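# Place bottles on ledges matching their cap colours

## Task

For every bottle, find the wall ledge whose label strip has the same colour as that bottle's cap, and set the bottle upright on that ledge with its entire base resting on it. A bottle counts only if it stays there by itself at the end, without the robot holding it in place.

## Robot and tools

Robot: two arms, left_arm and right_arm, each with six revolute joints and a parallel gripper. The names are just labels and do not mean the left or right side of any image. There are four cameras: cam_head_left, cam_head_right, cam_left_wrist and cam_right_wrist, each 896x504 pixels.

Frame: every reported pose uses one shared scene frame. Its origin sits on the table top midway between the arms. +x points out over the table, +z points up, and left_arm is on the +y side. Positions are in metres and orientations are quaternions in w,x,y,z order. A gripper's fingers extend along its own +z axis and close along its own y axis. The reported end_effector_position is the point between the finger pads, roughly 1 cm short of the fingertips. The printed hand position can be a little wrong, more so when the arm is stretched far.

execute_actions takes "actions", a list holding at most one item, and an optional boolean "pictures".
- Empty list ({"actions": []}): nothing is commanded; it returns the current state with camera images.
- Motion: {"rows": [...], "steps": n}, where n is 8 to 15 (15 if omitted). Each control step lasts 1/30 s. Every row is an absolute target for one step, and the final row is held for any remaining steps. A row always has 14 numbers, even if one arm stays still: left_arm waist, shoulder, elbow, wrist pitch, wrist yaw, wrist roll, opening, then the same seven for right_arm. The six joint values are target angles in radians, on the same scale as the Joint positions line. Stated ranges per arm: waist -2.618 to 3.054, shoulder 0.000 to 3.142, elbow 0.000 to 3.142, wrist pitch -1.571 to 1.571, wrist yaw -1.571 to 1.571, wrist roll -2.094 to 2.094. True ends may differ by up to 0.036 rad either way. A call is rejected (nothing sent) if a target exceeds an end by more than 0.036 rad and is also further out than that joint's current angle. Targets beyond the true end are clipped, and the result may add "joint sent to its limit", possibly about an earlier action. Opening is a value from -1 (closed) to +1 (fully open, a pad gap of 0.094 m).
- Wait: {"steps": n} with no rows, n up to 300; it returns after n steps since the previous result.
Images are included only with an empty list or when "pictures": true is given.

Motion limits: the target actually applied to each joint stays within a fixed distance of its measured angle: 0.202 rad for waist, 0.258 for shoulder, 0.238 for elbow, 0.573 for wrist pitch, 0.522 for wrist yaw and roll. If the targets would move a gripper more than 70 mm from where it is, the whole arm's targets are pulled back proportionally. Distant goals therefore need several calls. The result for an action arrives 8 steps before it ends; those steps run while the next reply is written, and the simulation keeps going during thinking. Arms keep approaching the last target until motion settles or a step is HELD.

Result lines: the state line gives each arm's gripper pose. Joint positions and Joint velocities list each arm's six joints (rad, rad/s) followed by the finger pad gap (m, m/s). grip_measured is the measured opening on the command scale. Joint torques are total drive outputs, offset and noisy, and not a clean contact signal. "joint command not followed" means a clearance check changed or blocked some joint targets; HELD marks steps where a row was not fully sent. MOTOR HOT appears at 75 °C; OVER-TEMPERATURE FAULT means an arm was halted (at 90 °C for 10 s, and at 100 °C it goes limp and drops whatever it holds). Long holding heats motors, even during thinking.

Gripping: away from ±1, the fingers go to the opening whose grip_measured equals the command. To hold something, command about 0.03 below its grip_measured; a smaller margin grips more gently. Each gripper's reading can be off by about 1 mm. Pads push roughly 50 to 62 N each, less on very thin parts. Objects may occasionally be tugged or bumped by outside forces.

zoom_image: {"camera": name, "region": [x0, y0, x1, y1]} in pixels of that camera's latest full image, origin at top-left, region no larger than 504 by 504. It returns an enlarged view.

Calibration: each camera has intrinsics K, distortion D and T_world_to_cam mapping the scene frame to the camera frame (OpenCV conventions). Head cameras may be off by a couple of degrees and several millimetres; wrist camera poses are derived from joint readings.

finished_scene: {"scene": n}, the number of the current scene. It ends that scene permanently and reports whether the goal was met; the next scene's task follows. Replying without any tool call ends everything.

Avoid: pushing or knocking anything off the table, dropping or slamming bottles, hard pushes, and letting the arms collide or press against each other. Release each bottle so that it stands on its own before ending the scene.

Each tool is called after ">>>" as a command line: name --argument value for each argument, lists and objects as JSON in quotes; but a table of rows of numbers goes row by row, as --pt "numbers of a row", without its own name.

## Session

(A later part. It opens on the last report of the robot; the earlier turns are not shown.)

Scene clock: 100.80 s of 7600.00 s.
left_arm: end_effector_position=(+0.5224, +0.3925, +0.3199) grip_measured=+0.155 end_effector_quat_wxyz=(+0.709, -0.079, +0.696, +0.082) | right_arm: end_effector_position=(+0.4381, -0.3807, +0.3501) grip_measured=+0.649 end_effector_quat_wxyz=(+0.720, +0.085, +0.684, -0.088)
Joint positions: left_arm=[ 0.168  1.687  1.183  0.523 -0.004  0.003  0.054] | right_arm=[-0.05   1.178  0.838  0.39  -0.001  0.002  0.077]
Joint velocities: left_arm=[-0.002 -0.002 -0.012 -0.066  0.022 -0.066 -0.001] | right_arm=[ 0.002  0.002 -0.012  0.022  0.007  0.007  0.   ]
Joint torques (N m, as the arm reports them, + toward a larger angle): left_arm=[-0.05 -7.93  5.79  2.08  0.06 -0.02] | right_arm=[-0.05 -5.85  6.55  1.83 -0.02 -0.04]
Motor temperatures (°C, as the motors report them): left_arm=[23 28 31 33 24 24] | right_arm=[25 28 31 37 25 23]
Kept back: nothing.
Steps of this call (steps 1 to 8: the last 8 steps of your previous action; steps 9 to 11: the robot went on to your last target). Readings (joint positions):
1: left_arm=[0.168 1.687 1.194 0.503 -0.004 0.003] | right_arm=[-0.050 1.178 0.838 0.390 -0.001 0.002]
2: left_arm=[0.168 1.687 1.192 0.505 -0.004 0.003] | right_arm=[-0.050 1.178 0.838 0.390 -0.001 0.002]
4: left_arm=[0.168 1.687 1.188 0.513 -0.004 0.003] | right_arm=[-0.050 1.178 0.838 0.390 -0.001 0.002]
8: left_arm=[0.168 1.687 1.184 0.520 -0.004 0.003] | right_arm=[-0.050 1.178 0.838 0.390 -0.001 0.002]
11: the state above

>>> execute_actions --actions '[{"rows": [[0.168,1.672,1.18,0.57,-0.002,0,0.125,-0.051,1.155,0.82,0.375,-0.002,0,0.65],[0.168,1.674,1.181,0.56,-0.003,0,0.125,-0.051,1.155,0.82,0.375,-0.002,0,0.65],[0.168,1.675,1.182,0.55,-0.004,0,0.125,-0.051,1.155,0.82,0.375,-0.002,0,0.65],[0.168,1.675,1.182,0.542,-0.004,0,0.125,-0.051,1.155,0.82,0.375,-0.002,0,0.65],[0.168,1.675,1.182,0.535,-0.004,0,0.14,-0.051,1.155,0.82,0.375,-0.002,0,0.65],[0.168,1.675,1.182,0.535,-0.004,0,0.16,-0.051,1.155,0.82,0.375,-0.002,0,0.65],[0.168,1.675,1.182,0.535,-0.004,0,0.18,-0.051,1.155,0.82,0.375,-0.002,0,0.65],[0.168,1.675,1.182,0.535,-0.004,0,0.21,-0.051,1.155,0.82,0.375,-0.002,0,0.65],[0.168,1.675,1.182,0.535,-0.004,0,0.25,-0.051,1.155,0.82,0.375,-0.002,0,0.65],[0.168,1.675,1.182,0.535,-0.004,0,0.3,-0.051,1.155,0.82,0.375,-0.002,0,0.65],[0.168,1.675,1.182,0.535,-0.004,0,0.36,-0.051,1.155,0.82,0.375,-0.002,0,0.65],[0.168,1.675,1.182,0.535,-0.004,0,0.43,-0.051,1.155,0.82,0.375,-0.002,0,0.65],[0.168,1.675,1.182,0.535,-0.004,0,0.5,-0.051,1.155,0.82,0.375,-0.002,0,0.65],[0.168,1.668,1.182,0.535,-0.004,0,0.57,-0.051,1.155,0.82,0.375,-0.002,0,0.65],[0.168,1.66,1.18,0.535,-0.004,0,0.63,-0.051,1.155,0.82,0.375,-0.002,0,0.65]], "steps": 15}]'

>>> execute_actions --actions '[{"rows": [[0.168,1.652,1.178,0.535,-0.004,0,0.65,-0.051,1.155,0.82,0.375,-0.002,0,0.65],[0.168,1.649,1.177,0.535,-0.004,0,0.65,-0.051,1.155,0.82,0.375,-0.002,0,0.65],[0.168,1.644,1.1735,0.535,-0.004,0,0.65,-0.051,1.155,0.82,0.375,-0.002,0,0.65],[0.168,1.638,1.168,0.533,-0.004,0,0.65,-0.051,1.155,0.82,0.375,-0.002,0,0.65],[0.168,1.628,1.16,0.531,-0.004,0,0.65,-0.051,1.155,0.82,0.375,-0.002,0,0.65],[0.168,1.616,1.151,0.529,-0.004,0,0.65,-0.051,1.155,0.82,0.375,-0.002,0,0.65],[0.168,1.602,1.1395,0.525,-0.004,0,0.65,-0.051,1.155,0.82,0.375,-0.002,0,0.65],[0.168,1.586,1.1266,0.521,-0.004,0,0.65,-0.051,1.155,0.82,0.375,-0.002,0,0.65],[0.168,1.569,1.112,0.516,-0.004,0,0.65,-0.051,1.155,0.82,0.375,-0.002,0,0.65],[0.168,1.55,1.097,0.511,-0.004,0,0.65,-0.051,1.155,0.82,0.375,-0.002,0,0.65],[0.168,1.53,1.0805,0.506,-0.004,0,0.65,-0.051,1.155,0.82,0.375,-0.002,0,0.65],[0.168,1.509,1.064,0.5,-0.004,0,0.65,-0.051,1.155,0.82,0.375,-0.002,0,0.65],[0.168,1.4875,1.0465,0.494,-0.004,0,0.65,-0.051,1.155,0.82,0.375,-0.002,0,0.65]], "steps": 13}]'

>>> execute_actions --actions '[{"rows": [[0.168,1.466,1.029,0.4875,-0.004,0,0.65,-0.051,1.155,0.82,0.375,-0.002,0,0.65],[0.168,1.445,1.0125,0.481,-0.004,0,0.65,-0.051,1.155,0.82,0.375,-0.002,0,0.65],[0.168,1.425,0.996,0.475,-0.004,0,0.65,-0.051,1.155,0.82,0.375,-0.002,0,0.65],[0.168,1.406,0.981,0.469,-0.004,0,0.65,-0.051,1.155,0.82,0.375,-0.002,0,0.65],[0.168,1.389,0.966,0.464,-0.004,0,0.65,-0.051,1.155,0.82,0.375,-0.002,0,0.65],[0.168,1.373,0.9535,0.459,-0.004,0,0.65,-0.051,1.155,0.82,0.375,-0.002,0,0.65],[0.168,1.359,0.942,0.454,-0.004,0,0.65,-0.051,1.155,0.82,0.375,-0.002,0,0.65],[0.168,1.347,0.933,0.45,-0.004,0,0.65,-0.051,1.155,0.82,0.375,-0.002,0,0.65],[0.168,1.337,0.925,0.446,-0.004,0,0.65,-0.051,1.155,0.82,0.375,-0.002,0,0.65],[0.168,1.3305,0.9195,0.444,-0.004,0,0.65,-0.051,1.155,0.82,0.375,-0.002,0,0.65],[0.168,1.326,0.916,0.442,-0.004,0,0.65,-0.051,1.155,0.82,0.375,-0.002,0,0.65],[0.168,1.325,0.915,0.44,-0.004,0,0.65,-0.051,1.155,0.82,0.375,-0.002,0,0.65]], "steps": 14}]'

>>> execute_actions --actions '[{"steps": 12}]' --pictures true

Scene clock: 102.93 s of 7600.00 s.
left_arm: end_effector_position=(+0.5224, +0.3925, +0.3196) grip_measured=+0.179 end_effector_quat_wxyz=(+0.709, -0.079, +0.696, +0.082) | right_arm: end_effector_position=(+0.4381, -0.3807, +0.3501) grip_measured=+0.649 end_effector_quat_wxyz=(+0.720, +0.085, +0.684, -0.088)
Joint positions: left_arm=[ 0.168  1.687  1.183  0.522 -0.004  0.003  0.055] | right_arm=[-0.05   1.178  0.838  0.39  -0.001  0.002  0.077]
Joint velocities: left_arm=[-0.002 -0.012  0.012  0.007  0.037  0.007  0.01 ] | right_arm=[ 0.022 -0.017 -0.032 -0.037  0.007 -0.081 -0.   ]
Joint torques (N m, as the arm reports them, + toward a larger angle): left_arm=[-0.04 -7.56  6.05  1.7   0.01 -0.02] | right_arm=[-0.04 -5.85  6.54  1.84 -0.03 -0.05]
Motor temperatures (°C, as the motors report them): left_arm=[23 28 30 33 24 24] | right_arm=[25 28 31 37 25 23]
Steps of this call (steps 1 to 30: the robot went on to your last target; steps 31 to 57: nothing new was sent; steps 58 to 64: the first 7 steps of this action). Readings (joint positions):
58: left_arm=[0.168 1.687 1.183 0.523 -0.004 0.003] | right_arm=[-0.050 1.178 0.838 0.390 -0.001 0.002]
59: left_arm=[0.168 1.687 1.183 0.523 -0.004 0.003] | right_arm=[-0.050 1.178 0.838 0.390 -0.001 0.002]
61: left_arm=[0.168 1.687 1.183 0.523 -0.004 0.003] | right_arm=[-0.050 1.178 0.838 0.390 -0.001 0.002]
64: the state above

Scene clock: 103.37 s of 7600.00 s.
left_arm: end_effector_position=(+0.5211, +0.3922, +0.3207) grip_measured=+0.648 end_effector_quat_wxyz=(+0.709, -0.079, +0.696, +0.082) | right_arm: end_effector_position=(+0.4381, -0.3807, +0.3501) grip_measured=+0.649 end_effector_quat_wxyz=(+0.720, +0.085, +0.684, -0.088)
Joint positions: left_arm=[ 0.168  1.681  1.179  0.522 -0.004  0.003  0.077] | right_arm=[-0.05   1.178  0.838  0.39  -0.001  0.002  0.077]
Joint velocities: left_arm=[ 0.017 -0.183 -0.115 -0.007 -0.051  0.007  0.   ] | right_arm=[ 0.002 -0.007 -0.002 -0.022 -0.037  0.066 -0.001]
Joint torques (N m, as the arm reports them, + toward a larger angle): left_arm=[-0.04 -9.75  5.21  1.67  0.01 -0.03] | right_arm=[-0.02 -5.89  6.55  1.83 -0.03 -0.04]
Motor temperatures (°C, as the motors report them): left_arm=[23 28 30 33 24 24] | right_arm=[25 28 31 37 25 23]
Steps of this call (steps 1 to 8: the last 8 steps of your previous action; steps 9 to 13: the first 5 steps of this action). Readings (joint positions):
9: left_arm=[0.168 1.687 1.183 0.522 -0.004 0.003] | right_arm=[-0.050 1.178 0.838 0.390 -0.001 0.002]
10: left_arm=[0.168 1.687 1.183 0.522 -0.004 0.003] | right_arm=[-0.050 1.178 0.838 0.390 -0.001 0.002]
12: left_arm=[0.168 1.685 1.183 0.522 -0.004 0.003] | right_arm=[-0.050 1.178 0.838 0.390 -0.001 0.002]
13: the state above

Scene clock: 103.83 s of 7600.00 s.
left_arm: end_effector_position=(+0.4592, +0.3781, +0.3443) grip_measured=+0.648 end_effector_quat_wxyz=(+0.722, -0.077, +0.683, +0.083) | right_arm: end_effector_position=(+0.4381, -0.3807, +0.3501) grip_measured=+0.649 end_effector_quat_wxyz=(+0.720, +0.085, +0.684, -0.088)
Joint positions: left_arm=[ 0.168  1.427  0.989  0.494 -0.004  0.003  0.077] | right_arm=[-0.05   1.178  0.838  0.39  -0.001  0.002  0.077]
Joint velocities: left_arm=[-0.002 -0.535 -0.383 -0.154  0.007  0.022  0.001] | right_arm=[ 0.007 -0.007  0.012 -0.051 -0.037  0.051 -0.   ]
Joint torques (N m, as the arm reports them, + toward a larger angle): left_arm=[-0.04 -6.21  5.44  1.39  0.01 -0.03] | right_arm=[-0.04 -5.89  6.54  1.83 -0.02 -0.05]
Motor temperatures (°C, as the motors report them): left_arm=[23 28 30 33 24 24] | right_arm=[25 28 31 37 25 23]
Steps of this call (steps 1 to 8: the last 8 steps of your previous action; steps 9 to 14: the first 6 steps of this action). Readings (joint positions):
9: left_arm=[0.168 1.535 1.068 0.513 -0.004 0.003] | right_arm=[-0.050 1.178 0.838 0.390 -0.001 0.002]
10: left_arm=[0.168 1.512 1.052 0.510 -0.004 0.003] | right_arm=[-0.050 1.178 0.838 0.390 -0.001 0.002]
12: left_arm=[0.168 1.467 1.019 0.502 -0.004 0.003] | right_arm=[-0.050 1.178 0.838 0.390 -0.001 0.002]
14: the state above

Scene clock: 104.23 s of 7600.00 s.
left_arm: end_effector_position=(+0.4411, +0.3740, +0.3364) grip_measured=+0.648 end_effector_quat_wxyz=(+0.712, -0.078, +0.693, +0.082) | right_arm: end_effector_position=(+0.4381, -0.3807, +0.3501) grip_measured=+0.649 end_effector_quat_wxyz=(+0.720, +0.085, +0.684, -0.088)
Joint positions: left_arm=[ 0.168  1.353  0.926  0.455 -0.004  0.003  0.077] | right_arm=[-0.05   1.178  0.838  0.39  -0.001  0.002  0.077]
Joint velocities: left_arm=[-0.012 -0.022  0.007 -0.066 -0.037  0.007  0.002] | right_arm=[-0.022  0.022  0.007  0.007 -0.051 -0.051 -0.   ]
Joint torques (N m, as the arm reports them, + toward a larger angle): left_arm=[-0.05 -6.1   5.38  1.5   0.   -0.02] | right_arm=[-0.08 -5.8   6.56  1.84 -0.02 -0.05]
Motor temperatures (°C, as the motors report them): left_arm=[23 28 30 33 24 24] | right_arm=[25 28 31 37 25 23]
Kept back: nothing.
Steps of this call (steps 1 to 8: the last 8 steps of your previous action; steps 9 to 12: the robot went on to your last target). Readings (joint positions):
1: left_arm=[0.168 1.410 0.976 0.490 -0.004 0.003] | right_arm=[-0.050 1.178 0.838 0.390 -0.001 0.002]
2: left_arm=[0.168 1.395 0.964 0.486 -0.004 0.003] | right_arm=[-0.050 1.178 0.838 0.390 -0.001 0.002]
4: left_arm=[0.168 1.371 0.945 0.477 -0.004 0.003] | right_arm=[-0.050 1.178 0.838 0.390 -0.001 0.002]
8: left_arm=[0.168 1.353 0.928 0.463 -0.004 0.003] | right_arm=[-0.050 1.178 0.838 0.390 -0.001 0.002]
12: the state above
camera_calibration (this result's frames):
cam_left_wrist: T_world_to_cam=[[0.214921, -0.961406, 0.17178, 0.204058], [-0.510267, -0.260514, -0.81961, 0.619199], [0.832728, 0.0884974, -0.546563, -0.131625], [0, 0, 0, 1]] pos_world=[0.381708, 0.369141, 0.400507]
cam_right_wrist: T_world_to_cam=[[-0.232394, -0.969563, -0.0770682, -0.244012], [-0.559367, 0.198055, -0.804912, 0.637375], [0.795677, -0.143948, -0.588368, -0.0770826], [0, 0, 0, 1]] pos_world=[0.361152, -0.373916, 0.448872]

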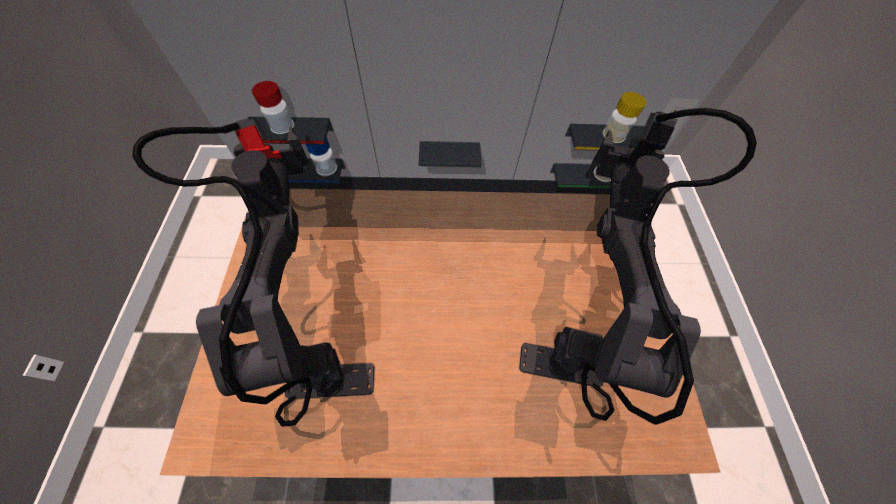

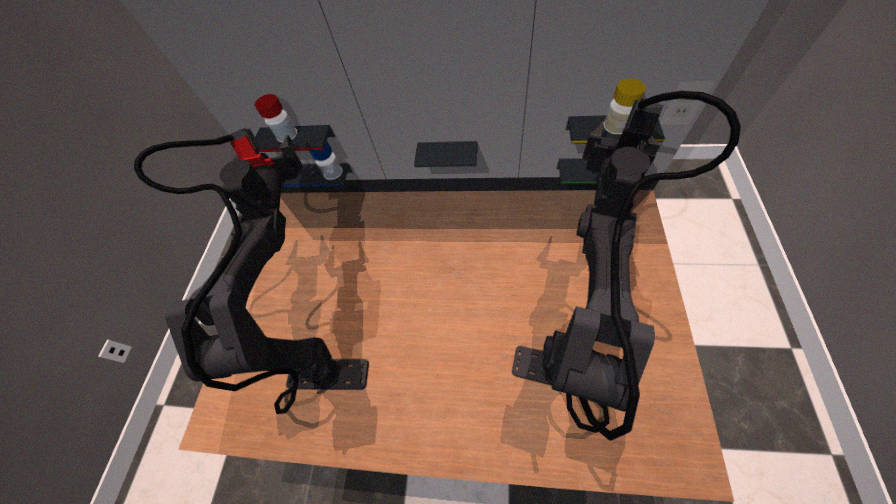

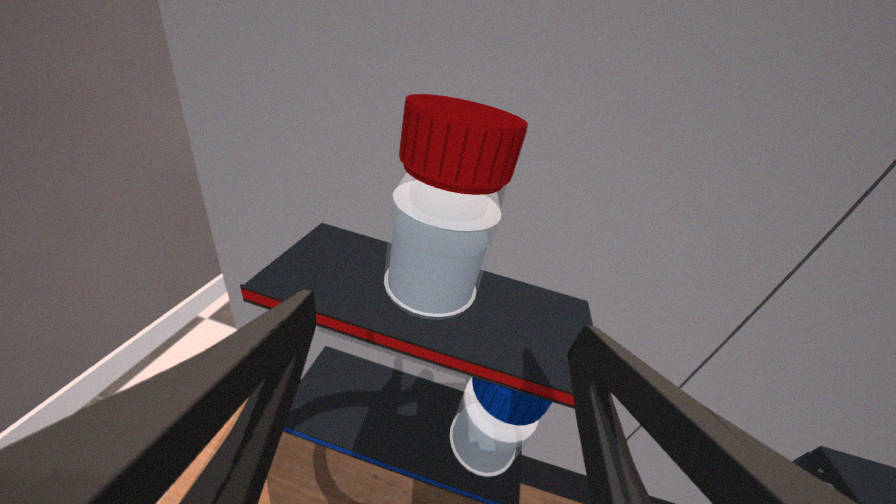

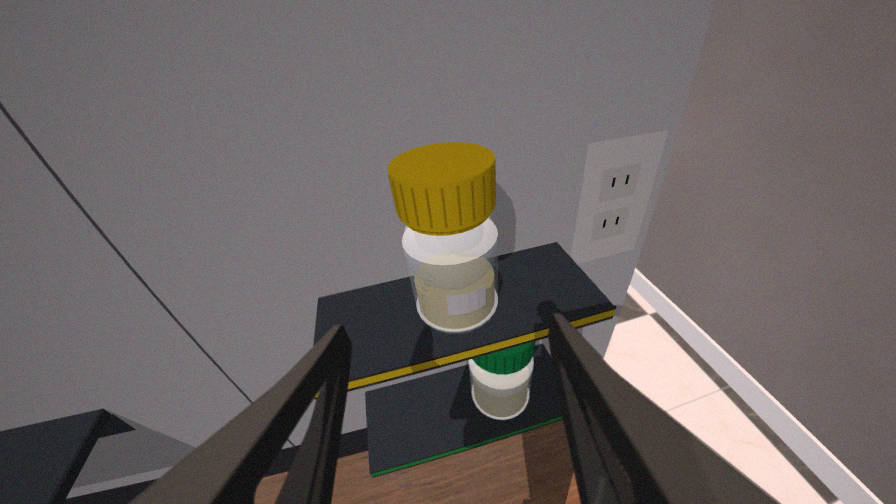

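>>> zoom_image --camera "cam_left_wrist" --region '[400, 360, 600, 504]'

Region (400, 360, 600, 504) of cam_left_wrist's 896x504 image, scaled by 2.520, with more detail than that image has; it fills the top 363 rows of this view, and the rest is white.

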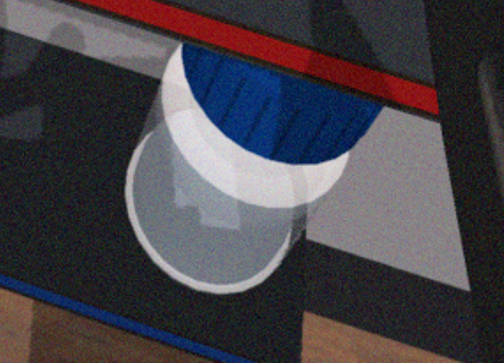

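>>> finished_scene --scene 1

The scene is finished: the task was done.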